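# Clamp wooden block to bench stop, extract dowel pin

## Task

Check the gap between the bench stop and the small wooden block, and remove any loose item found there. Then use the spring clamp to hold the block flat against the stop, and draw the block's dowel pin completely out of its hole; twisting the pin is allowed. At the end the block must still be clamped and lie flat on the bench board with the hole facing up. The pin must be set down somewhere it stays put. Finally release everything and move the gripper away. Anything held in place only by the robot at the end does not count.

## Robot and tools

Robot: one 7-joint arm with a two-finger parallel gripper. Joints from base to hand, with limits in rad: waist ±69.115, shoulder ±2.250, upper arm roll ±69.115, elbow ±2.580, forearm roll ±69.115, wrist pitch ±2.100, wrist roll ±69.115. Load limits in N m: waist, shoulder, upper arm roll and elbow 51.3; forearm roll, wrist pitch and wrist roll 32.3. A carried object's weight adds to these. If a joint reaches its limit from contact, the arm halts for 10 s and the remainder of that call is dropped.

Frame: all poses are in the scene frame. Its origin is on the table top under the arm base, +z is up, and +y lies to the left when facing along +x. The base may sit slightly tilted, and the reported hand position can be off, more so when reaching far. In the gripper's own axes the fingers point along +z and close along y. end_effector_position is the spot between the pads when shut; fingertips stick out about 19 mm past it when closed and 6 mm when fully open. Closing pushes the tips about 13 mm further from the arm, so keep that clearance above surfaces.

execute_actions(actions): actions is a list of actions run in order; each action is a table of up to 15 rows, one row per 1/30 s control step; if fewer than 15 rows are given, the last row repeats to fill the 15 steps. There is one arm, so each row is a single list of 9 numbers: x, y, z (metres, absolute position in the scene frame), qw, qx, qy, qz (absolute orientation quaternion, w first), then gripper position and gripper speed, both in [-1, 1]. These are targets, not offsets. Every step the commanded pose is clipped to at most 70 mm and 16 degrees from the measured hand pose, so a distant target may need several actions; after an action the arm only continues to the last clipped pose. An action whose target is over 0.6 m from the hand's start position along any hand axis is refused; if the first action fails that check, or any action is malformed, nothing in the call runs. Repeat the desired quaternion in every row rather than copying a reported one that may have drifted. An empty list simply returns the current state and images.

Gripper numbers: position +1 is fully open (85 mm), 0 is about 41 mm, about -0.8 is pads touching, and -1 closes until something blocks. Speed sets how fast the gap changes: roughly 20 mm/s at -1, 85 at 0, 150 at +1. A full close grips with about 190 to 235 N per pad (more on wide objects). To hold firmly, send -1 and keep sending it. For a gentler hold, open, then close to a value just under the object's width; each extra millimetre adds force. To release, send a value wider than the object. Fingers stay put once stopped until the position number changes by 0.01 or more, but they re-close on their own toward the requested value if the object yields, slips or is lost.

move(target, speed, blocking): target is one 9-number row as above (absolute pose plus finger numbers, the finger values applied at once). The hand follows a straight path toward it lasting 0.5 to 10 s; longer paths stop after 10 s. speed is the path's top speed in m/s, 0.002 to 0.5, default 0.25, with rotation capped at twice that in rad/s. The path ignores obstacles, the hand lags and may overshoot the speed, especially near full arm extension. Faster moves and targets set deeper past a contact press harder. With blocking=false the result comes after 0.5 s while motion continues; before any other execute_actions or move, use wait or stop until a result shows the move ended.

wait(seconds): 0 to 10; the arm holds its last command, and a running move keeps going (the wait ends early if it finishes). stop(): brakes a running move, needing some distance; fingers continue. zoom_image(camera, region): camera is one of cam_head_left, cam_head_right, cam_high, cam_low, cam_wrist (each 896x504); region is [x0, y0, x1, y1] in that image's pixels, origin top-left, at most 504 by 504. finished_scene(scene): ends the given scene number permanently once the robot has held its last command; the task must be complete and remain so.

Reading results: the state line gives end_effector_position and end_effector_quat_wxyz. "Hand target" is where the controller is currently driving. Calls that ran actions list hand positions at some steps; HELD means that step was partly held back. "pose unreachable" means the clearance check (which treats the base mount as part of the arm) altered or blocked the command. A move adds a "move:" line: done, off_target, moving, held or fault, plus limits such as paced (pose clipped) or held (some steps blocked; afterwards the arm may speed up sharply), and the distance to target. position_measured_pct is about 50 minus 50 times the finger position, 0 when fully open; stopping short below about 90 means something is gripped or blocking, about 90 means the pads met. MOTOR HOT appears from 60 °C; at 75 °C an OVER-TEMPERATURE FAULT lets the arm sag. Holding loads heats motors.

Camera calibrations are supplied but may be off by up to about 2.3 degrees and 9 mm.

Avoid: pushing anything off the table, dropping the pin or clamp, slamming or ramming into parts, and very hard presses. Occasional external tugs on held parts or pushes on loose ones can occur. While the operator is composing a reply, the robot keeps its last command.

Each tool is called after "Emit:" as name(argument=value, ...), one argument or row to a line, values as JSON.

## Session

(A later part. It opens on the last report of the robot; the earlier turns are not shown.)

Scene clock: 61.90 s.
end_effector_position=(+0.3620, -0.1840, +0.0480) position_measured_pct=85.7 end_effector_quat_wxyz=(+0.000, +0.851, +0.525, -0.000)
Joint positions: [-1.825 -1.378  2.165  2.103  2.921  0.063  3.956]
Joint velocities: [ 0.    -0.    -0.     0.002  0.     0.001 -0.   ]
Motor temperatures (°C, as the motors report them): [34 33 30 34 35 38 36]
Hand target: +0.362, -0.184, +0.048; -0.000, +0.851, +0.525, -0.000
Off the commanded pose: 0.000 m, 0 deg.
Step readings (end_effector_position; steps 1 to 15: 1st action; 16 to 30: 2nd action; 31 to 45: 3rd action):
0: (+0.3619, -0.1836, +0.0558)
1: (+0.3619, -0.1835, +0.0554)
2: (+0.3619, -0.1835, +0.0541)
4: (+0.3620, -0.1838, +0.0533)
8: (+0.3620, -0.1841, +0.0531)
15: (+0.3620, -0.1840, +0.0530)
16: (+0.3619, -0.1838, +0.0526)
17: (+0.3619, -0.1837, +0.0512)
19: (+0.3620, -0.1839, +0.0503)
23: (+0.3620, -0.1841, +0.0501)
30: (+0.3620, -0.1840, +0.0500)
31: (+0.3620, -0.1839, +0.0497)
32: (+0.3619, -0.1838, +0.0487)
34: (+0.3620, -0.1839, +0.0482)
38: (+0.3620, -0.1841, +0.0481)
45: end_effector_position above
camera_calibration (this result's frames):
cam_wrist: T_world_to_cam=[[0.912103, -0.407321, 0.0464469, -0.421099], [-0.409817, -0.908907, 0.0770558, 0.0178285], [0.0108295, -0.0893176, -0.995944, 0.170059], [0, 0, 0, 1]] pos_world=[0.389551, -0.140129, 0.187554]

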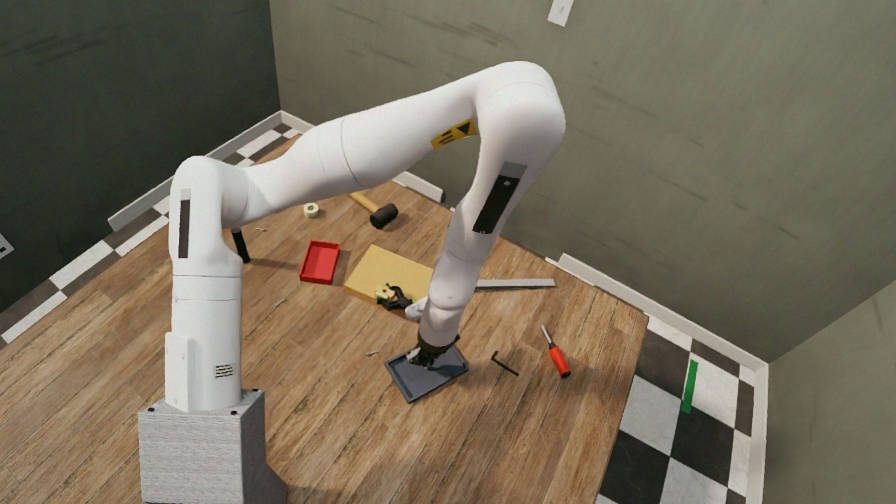

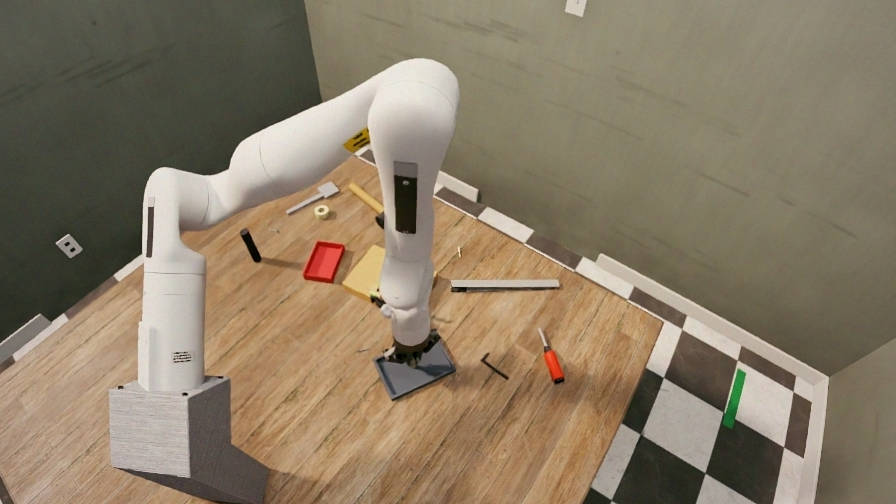

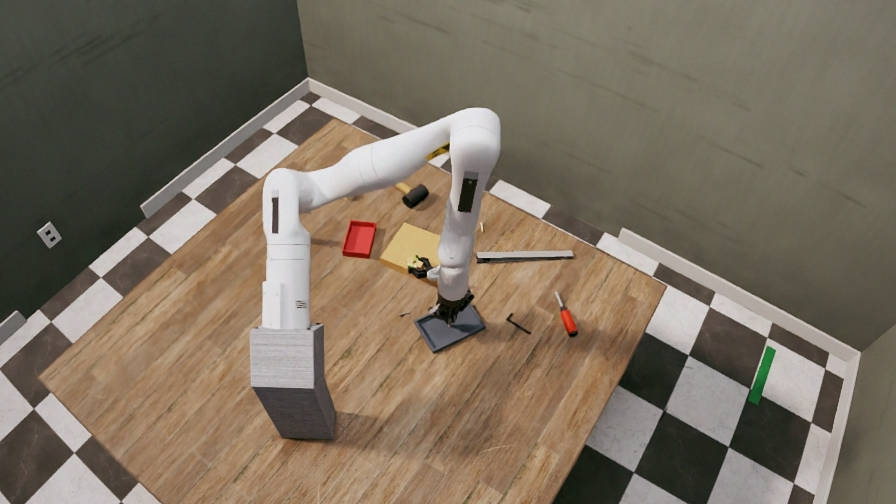

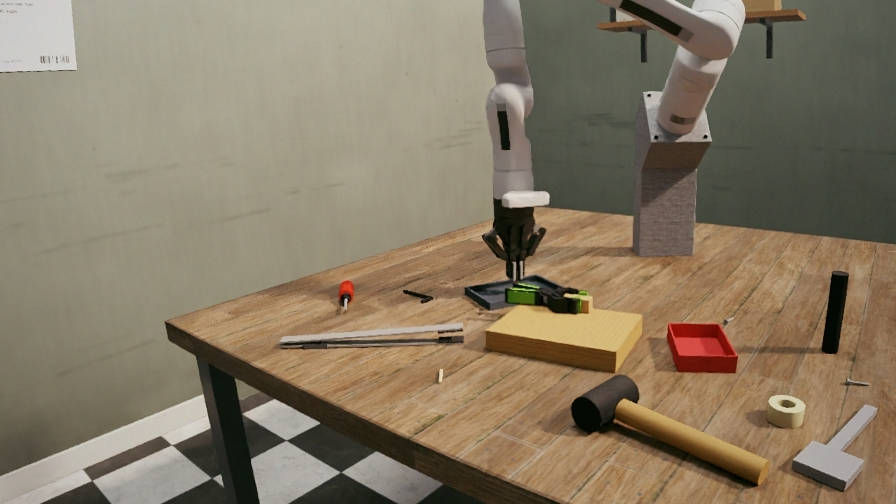

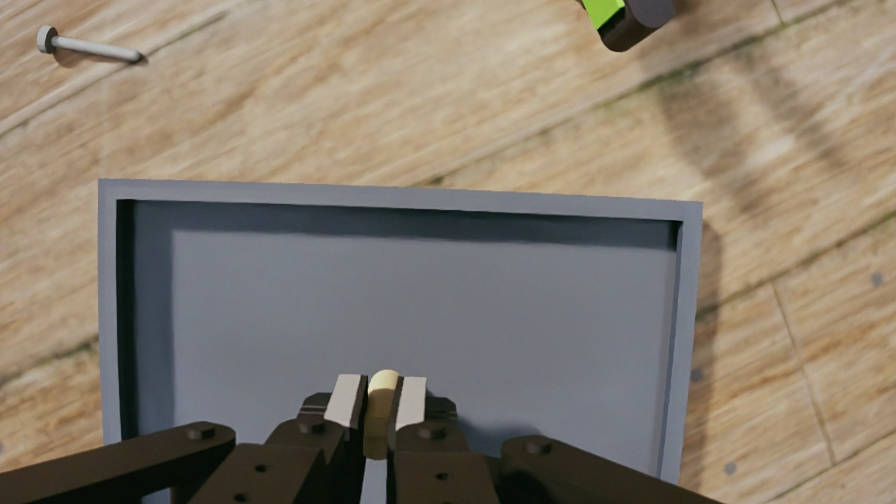

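Emit:
execute_actions(
  actions=[
    [[0.362,-0.184,0.0465,0,0.8508,0.5255,0,-1,0],[0.362,-0.184,0.0465,0,0.8508,0.5255,0,-1,0],[0.362,-0.184,0.0465,0,0.8508,0.5255,0,-1,0],[0.362,-0.184,0.0465,0,0.8508,0.5255,0,-1,0],[0.362,-0.184,0.0465,0,0.8508,0.5255,0,-1,0],[0.362,-0.184,0.0465,0,0.8508,0.5255,0,-1,0],[0.362,-0.184,0.0465,0,0.8508,0.5255,0,-1,0],[0.362,-0.184,0.045,0,0.8508,0.5255,0,-1,0]],
    [[0.362,-0.184,0.0435,0,0.8508,0.5255,0,-1,0],[0.362,-0.184,0.0435,0,0.8508,0.5255,0,-1,0],[0.362,-0.184,0.0435,0,0.8508,0.5255,0,-1,0],[0.362,-0.184,0.0435,0,0.8508,0.5255,0,-1,0],[0.362,-0.184,0.0435,0,0.8508,0.5255,0,-1,0],[0.362,-0.184,0.0435,0,0.8508,0.5255,0,-1,0],[0.362,-0.184,0.0435,0,0.8508,0.5255,0,-1,0],[0.362,-0.184,0.042,0,0.8508,0.5255,0,-1,0]],
  ],
)

Scene clock: 63.50 s.
end_effector_position=(+0.3619, -0.1839, +0.0424) position_measured_pct=85.7 end_effector_quat_wxyz=(-0.000, +0.851, +0.526, +0.000)
Joint positions: [-1.837 -1.388  2.166  2.097  2.921  0.072  3.957]
Joint velocities: [-0.     0.001 -0.     0.     0.001  0.     0.   ]
Motor temperatures (°C, as the motors report them): [34 33 30 34 35 38 36]
Hand target: +0.362, -0.184, +0.042; -0.000, +0.851, +0.525, -0.000
Off the commanded pose: 0.000 m, 0 deg.
Step readings (end_effector_position; steps 1 to 15: 1st action; 16 to 30: 2nd action):
0: (+0.3620, -0.1840, +0.0480)
1: (+0.3620, -0.1839, +0.0477)
2: (+0.3619, -0.1839, +0.0470)
4: (+0.3620, -0.1840, +0.0467)
8: (+0.3620, -0.1840, +0.0463)
15: (+0.3620, -0.1841, +0.0451)
16: (+0.3620, -0.1839, +0.0448)
17: (+0.3620, -0.1839, +0.0441)
19: (+0.3620, -0.1840, +0.0437)
23: (+0.3620, -0.1840, +0.0433)
30: end_effector_position above
camera_calibration (this result's frames):
cam_wrist: T_world_to_cam=[[0.912116, -0.407311, 0.0462857, -0.420706], [-0.409792, -0.908932, 0.0769025, 0.0183451], [0.0107472, -0.0891114, -0.995964, 0.164577], [0, 0, 0, 1]] pos_world=[0.389482, -0.140018, 0.181974]

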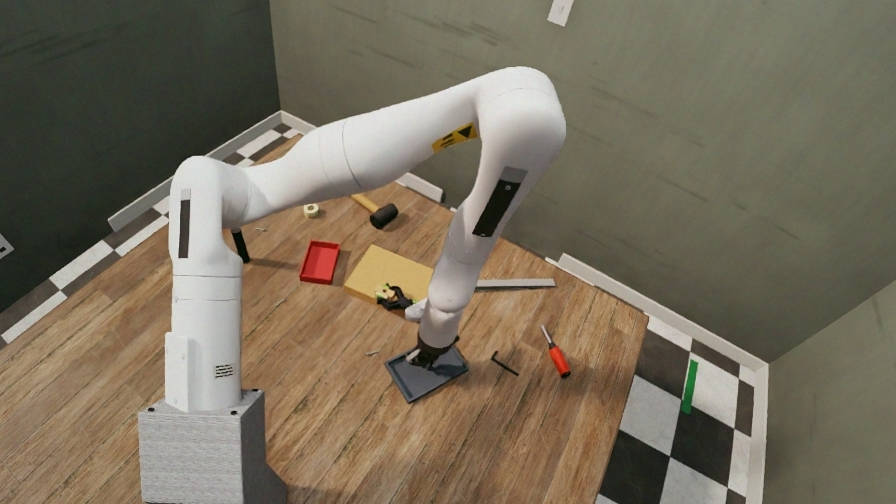

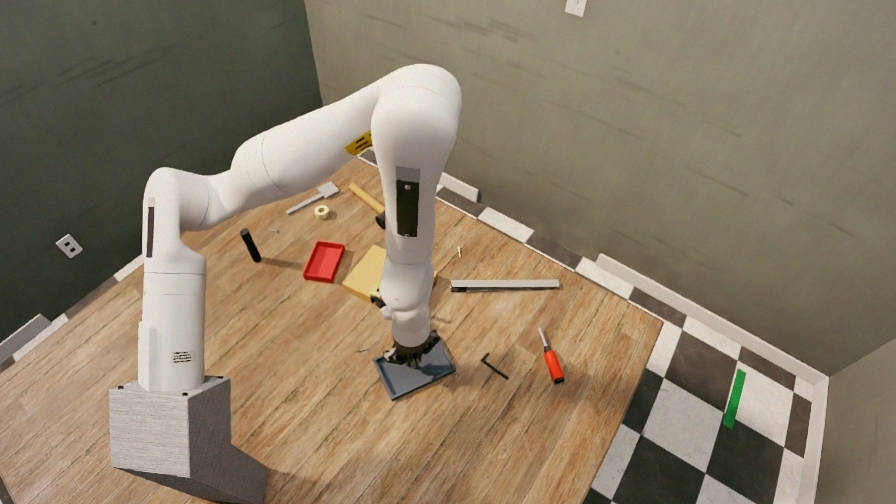

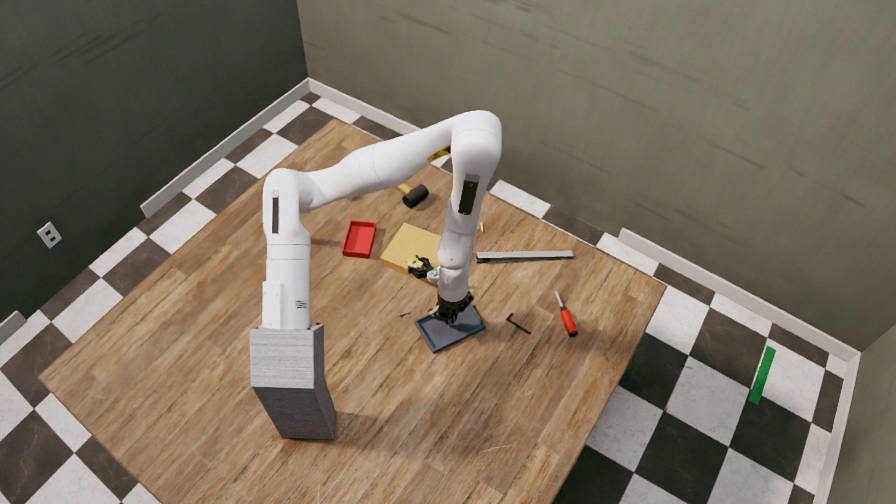

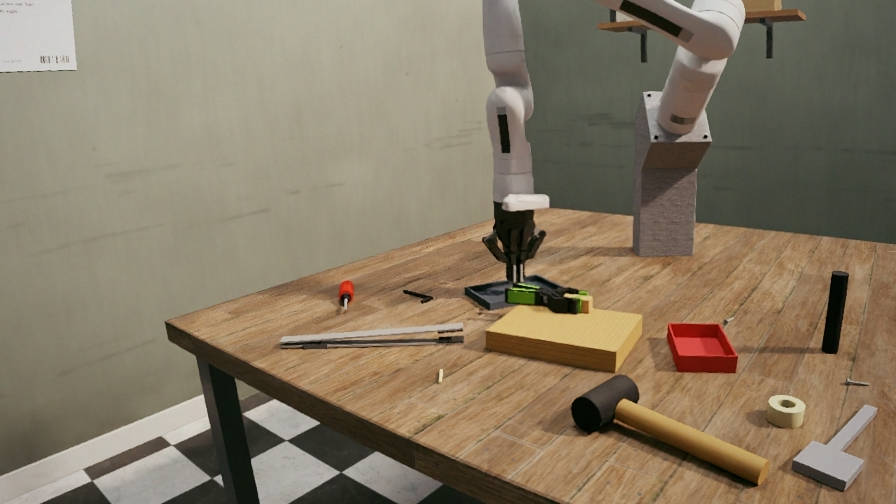

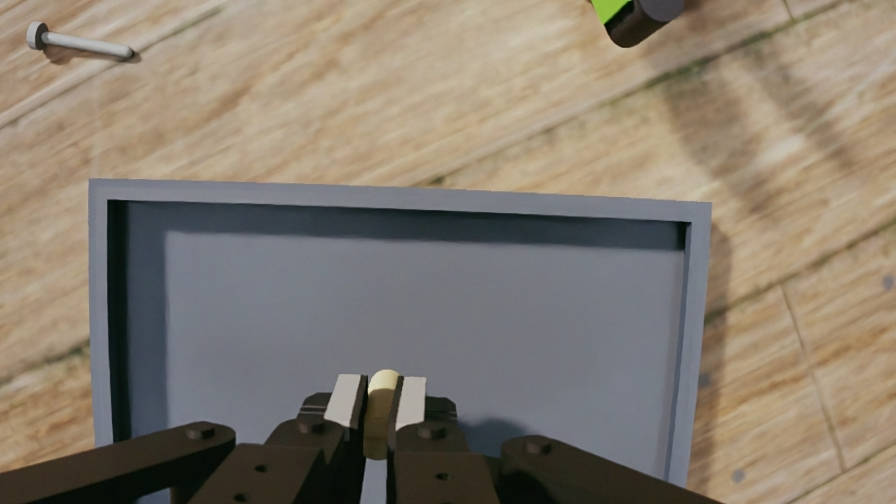

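Contact at about 0.0424. Release.

Emit:
execute_actions(
  actions=[
    [[0.362,-0.184,0.0426,0,0.8508,0.5255,0,-0.2,-0.5]],
    [[0.362,-0.184,0.0426,0,0.8508,0.5255,0,-0.2,-0.5]],
  ],
)

Emit:
move(
  target=[0.34,-0.22,0.2,0,0.8508,0.5255,0,-0.2,0],
  speed=0.2,
)

Scene clock: 64.67 s.
end_effector_position=(+0.3620, -0.1840, +0.0426) position_measured_pct=59.9 end_effector_quat_wxyz=(+0.000, +0.851, +0.525, -0.000)
Joint positions: [-1.836 -1.387  2.166  2.097  2.921  0.071  3.957]
Joint velocities: [ 0.    -0.001 -0.    -0.002  0.     0.     0.   ]
Motor temperatures (°C, as the motors report them): [34 33 30 34 35 38 36]
Hand target: +0.362, -0.184, +0.043; +0.000, +0.851, +0.525, +0.000
Off the commanded pose: 0.000 m, 0 deg.
Step readings (end_effector_position; steps 1 to 15: 1st action; 16 to 30: 2nd action):
0: (+0.3619, -0.1839, +0.0424)
1: (+0.3619, -0.1839, +0.0425)
2: (+0.3620, -0.1840, +0.0427)
4: (+0.3620, -0.1841, +0.0427)
8: (+0.3620, -0.1840, +0.0426)
15: (+0.3620, -0.1840, +0.0426)
16: (+0.3620, -0.1840, +0.0426)
17: (+0.3620, -0.1840, +0.0426)
19: (+0.3620, -0.1840, +0.0426)
23: (+0.3620, -0.1840, +0.0426)
30: end_effector_position above
camera_calibration (this result's frames):
cam_wrist: T_world_to_cam=[[0.912104, -0.40732, 0.0464319, -0.420848], [-0.409815, -0.90891, 0.077035, 0.0182495], [0.0108245, -0.0892925, -0.995947, 0.164681], [0, 0, 0, 1]] pos_world=[0.389553, -0.140128, 0.182148]

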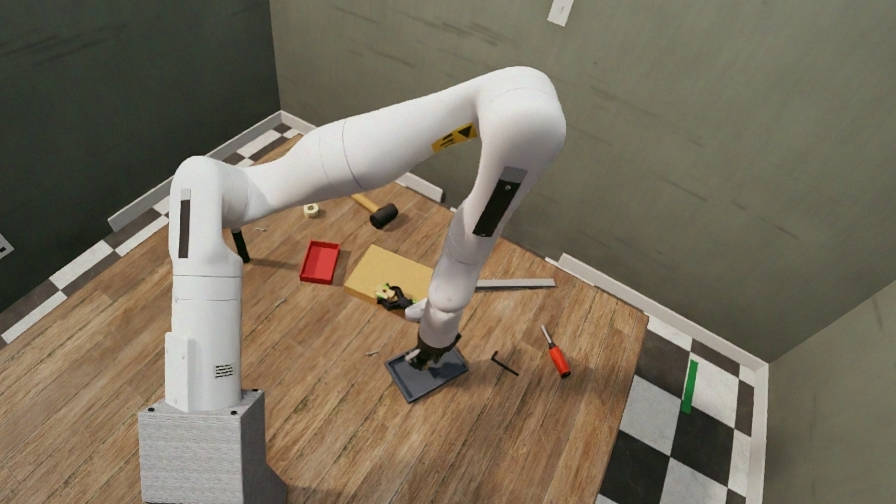

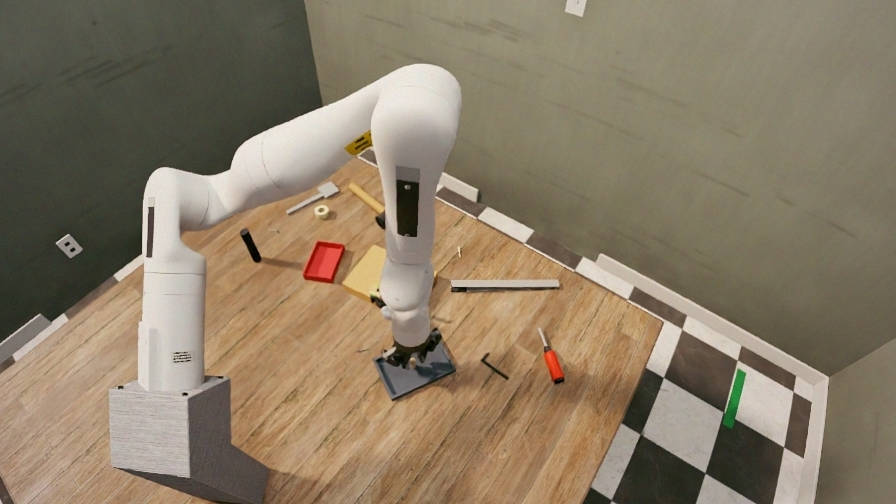

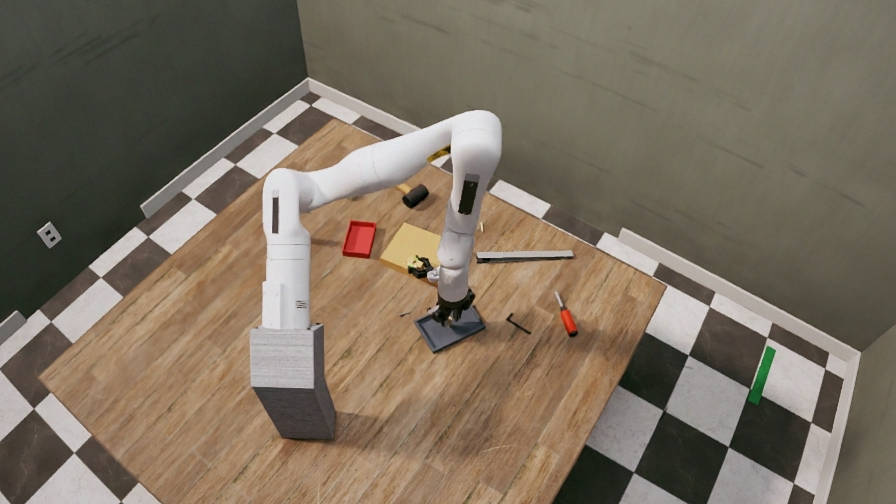

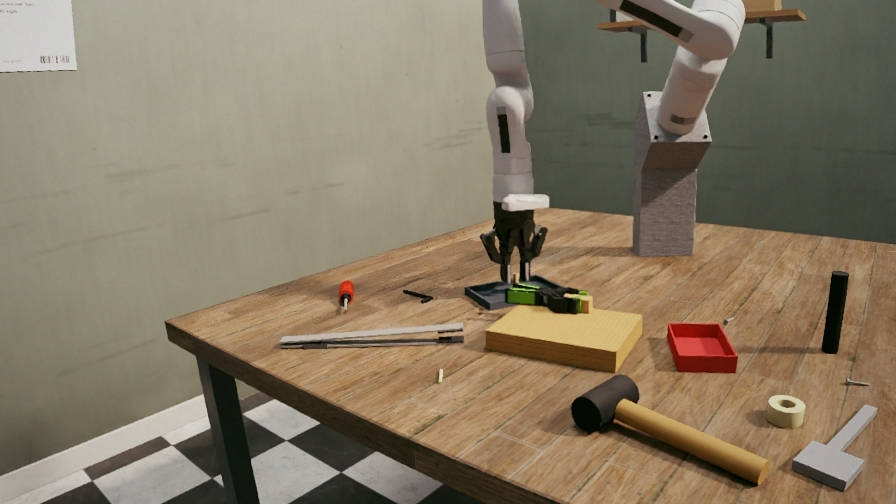

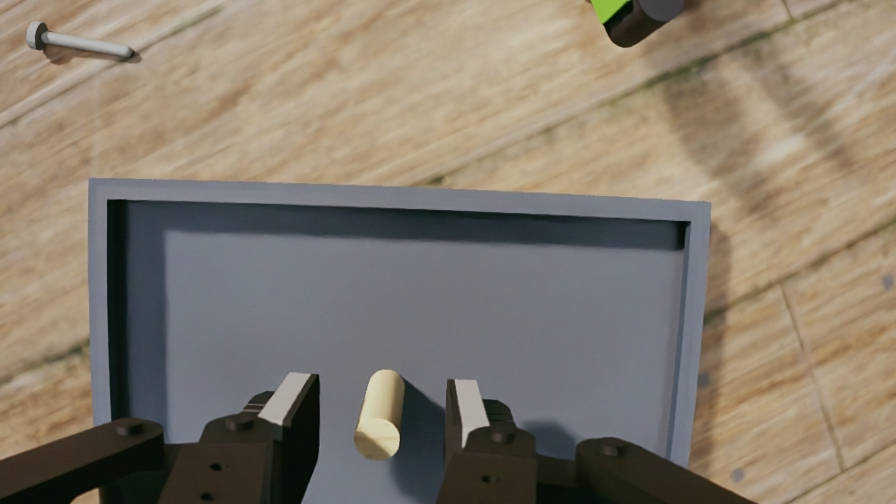

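Scene clock: 66.00 s.
end_effector_position=(+0.3402, -0.2204, +0.2001) position_measured_pct=59.9 end_effector_quat_wxyz=(-0.000, +0.851, +0.526, -0.000)
Joint positions: [-1.465 -1.173  2.179  2.101  2.965 -0.349  3.998]
Joint velocities: [ 0.003  0.003  0.    -0.001 -0.    -0.003  0.   ]
Motor temperatures (°C, as the motors report them): [34 33 30 34 35 38 36]
Hand target: +0.340, -0.221, +0.200; -0.000, +0.851, +0.526, -0.000
Off the commanded pose: 0.000 m, 0 deg.
move: done
camera_calibration (this result's frames):
cam_wrist: T_world_to_cam=[[0.912281, -0.406992, 0.0458394, -0.422941], [-0.409435, -0.90908, 0.0770467, -0.0361129], [0.0103143, -0.0890565, -0.995973, 0.318753], [0, 0, 0, 1]] pos_world=[0.367768, -0.176576, 0.339639]

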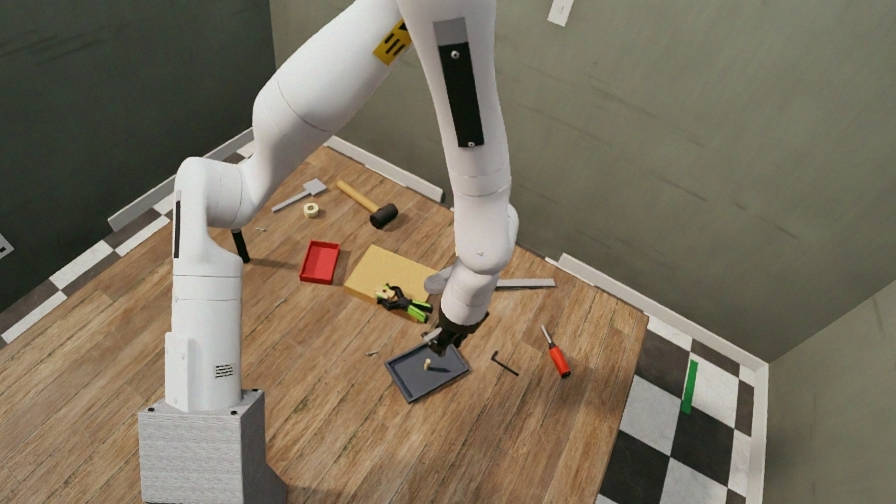

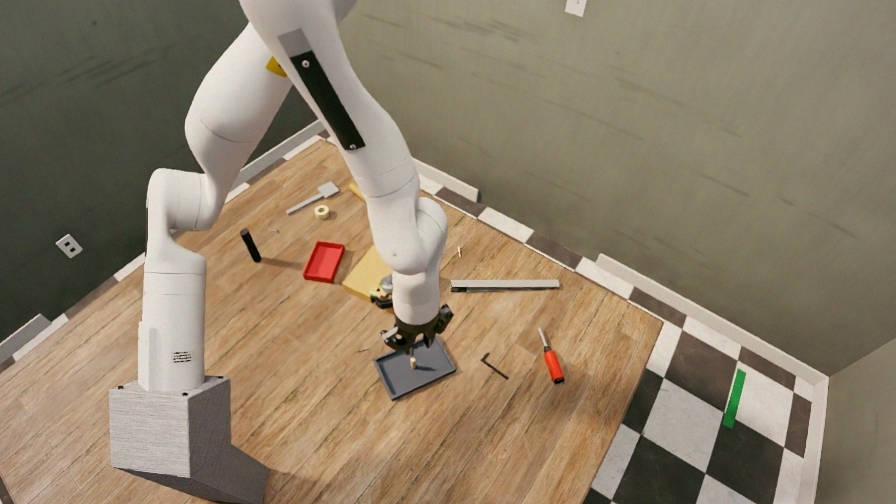

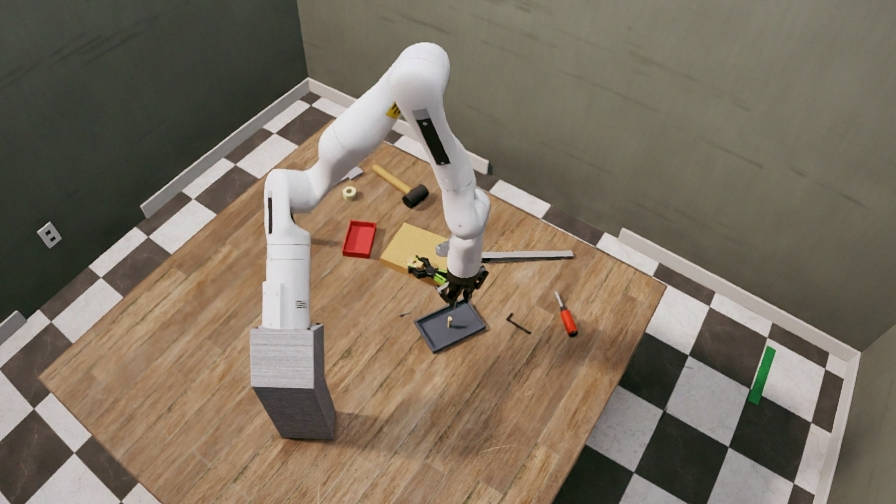

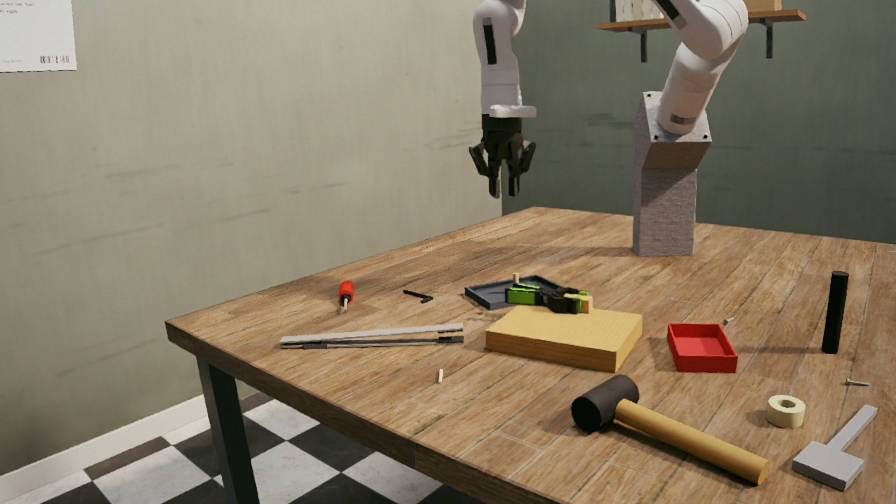

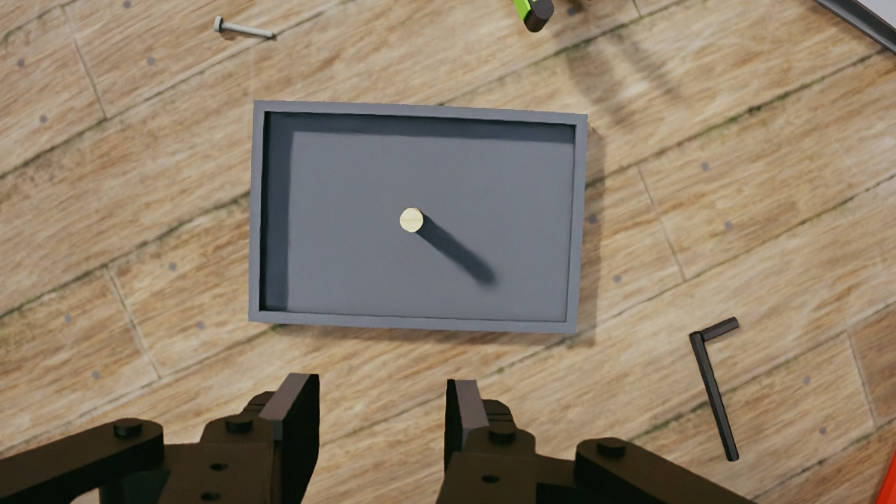

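Emit:
zoom_image(
  camera="cam_head_left",
  region=[340,240,460,330],
)

Emit:
finished_scene(
  scene=1,
)

Region (340, 240, 460, 330) of cam_head_left's 896x504 image, scaled by 4.200, with more detail than that image has; it fills the top 378 rows of this view, and the rest is white.

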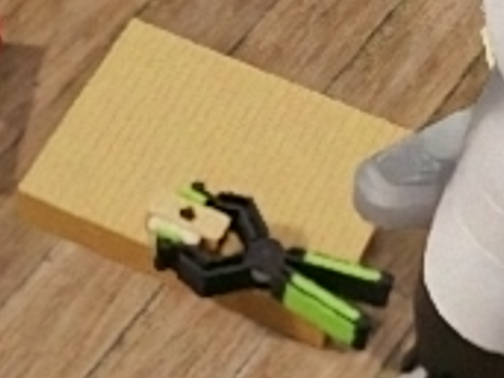

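The scene is finished: the task was done.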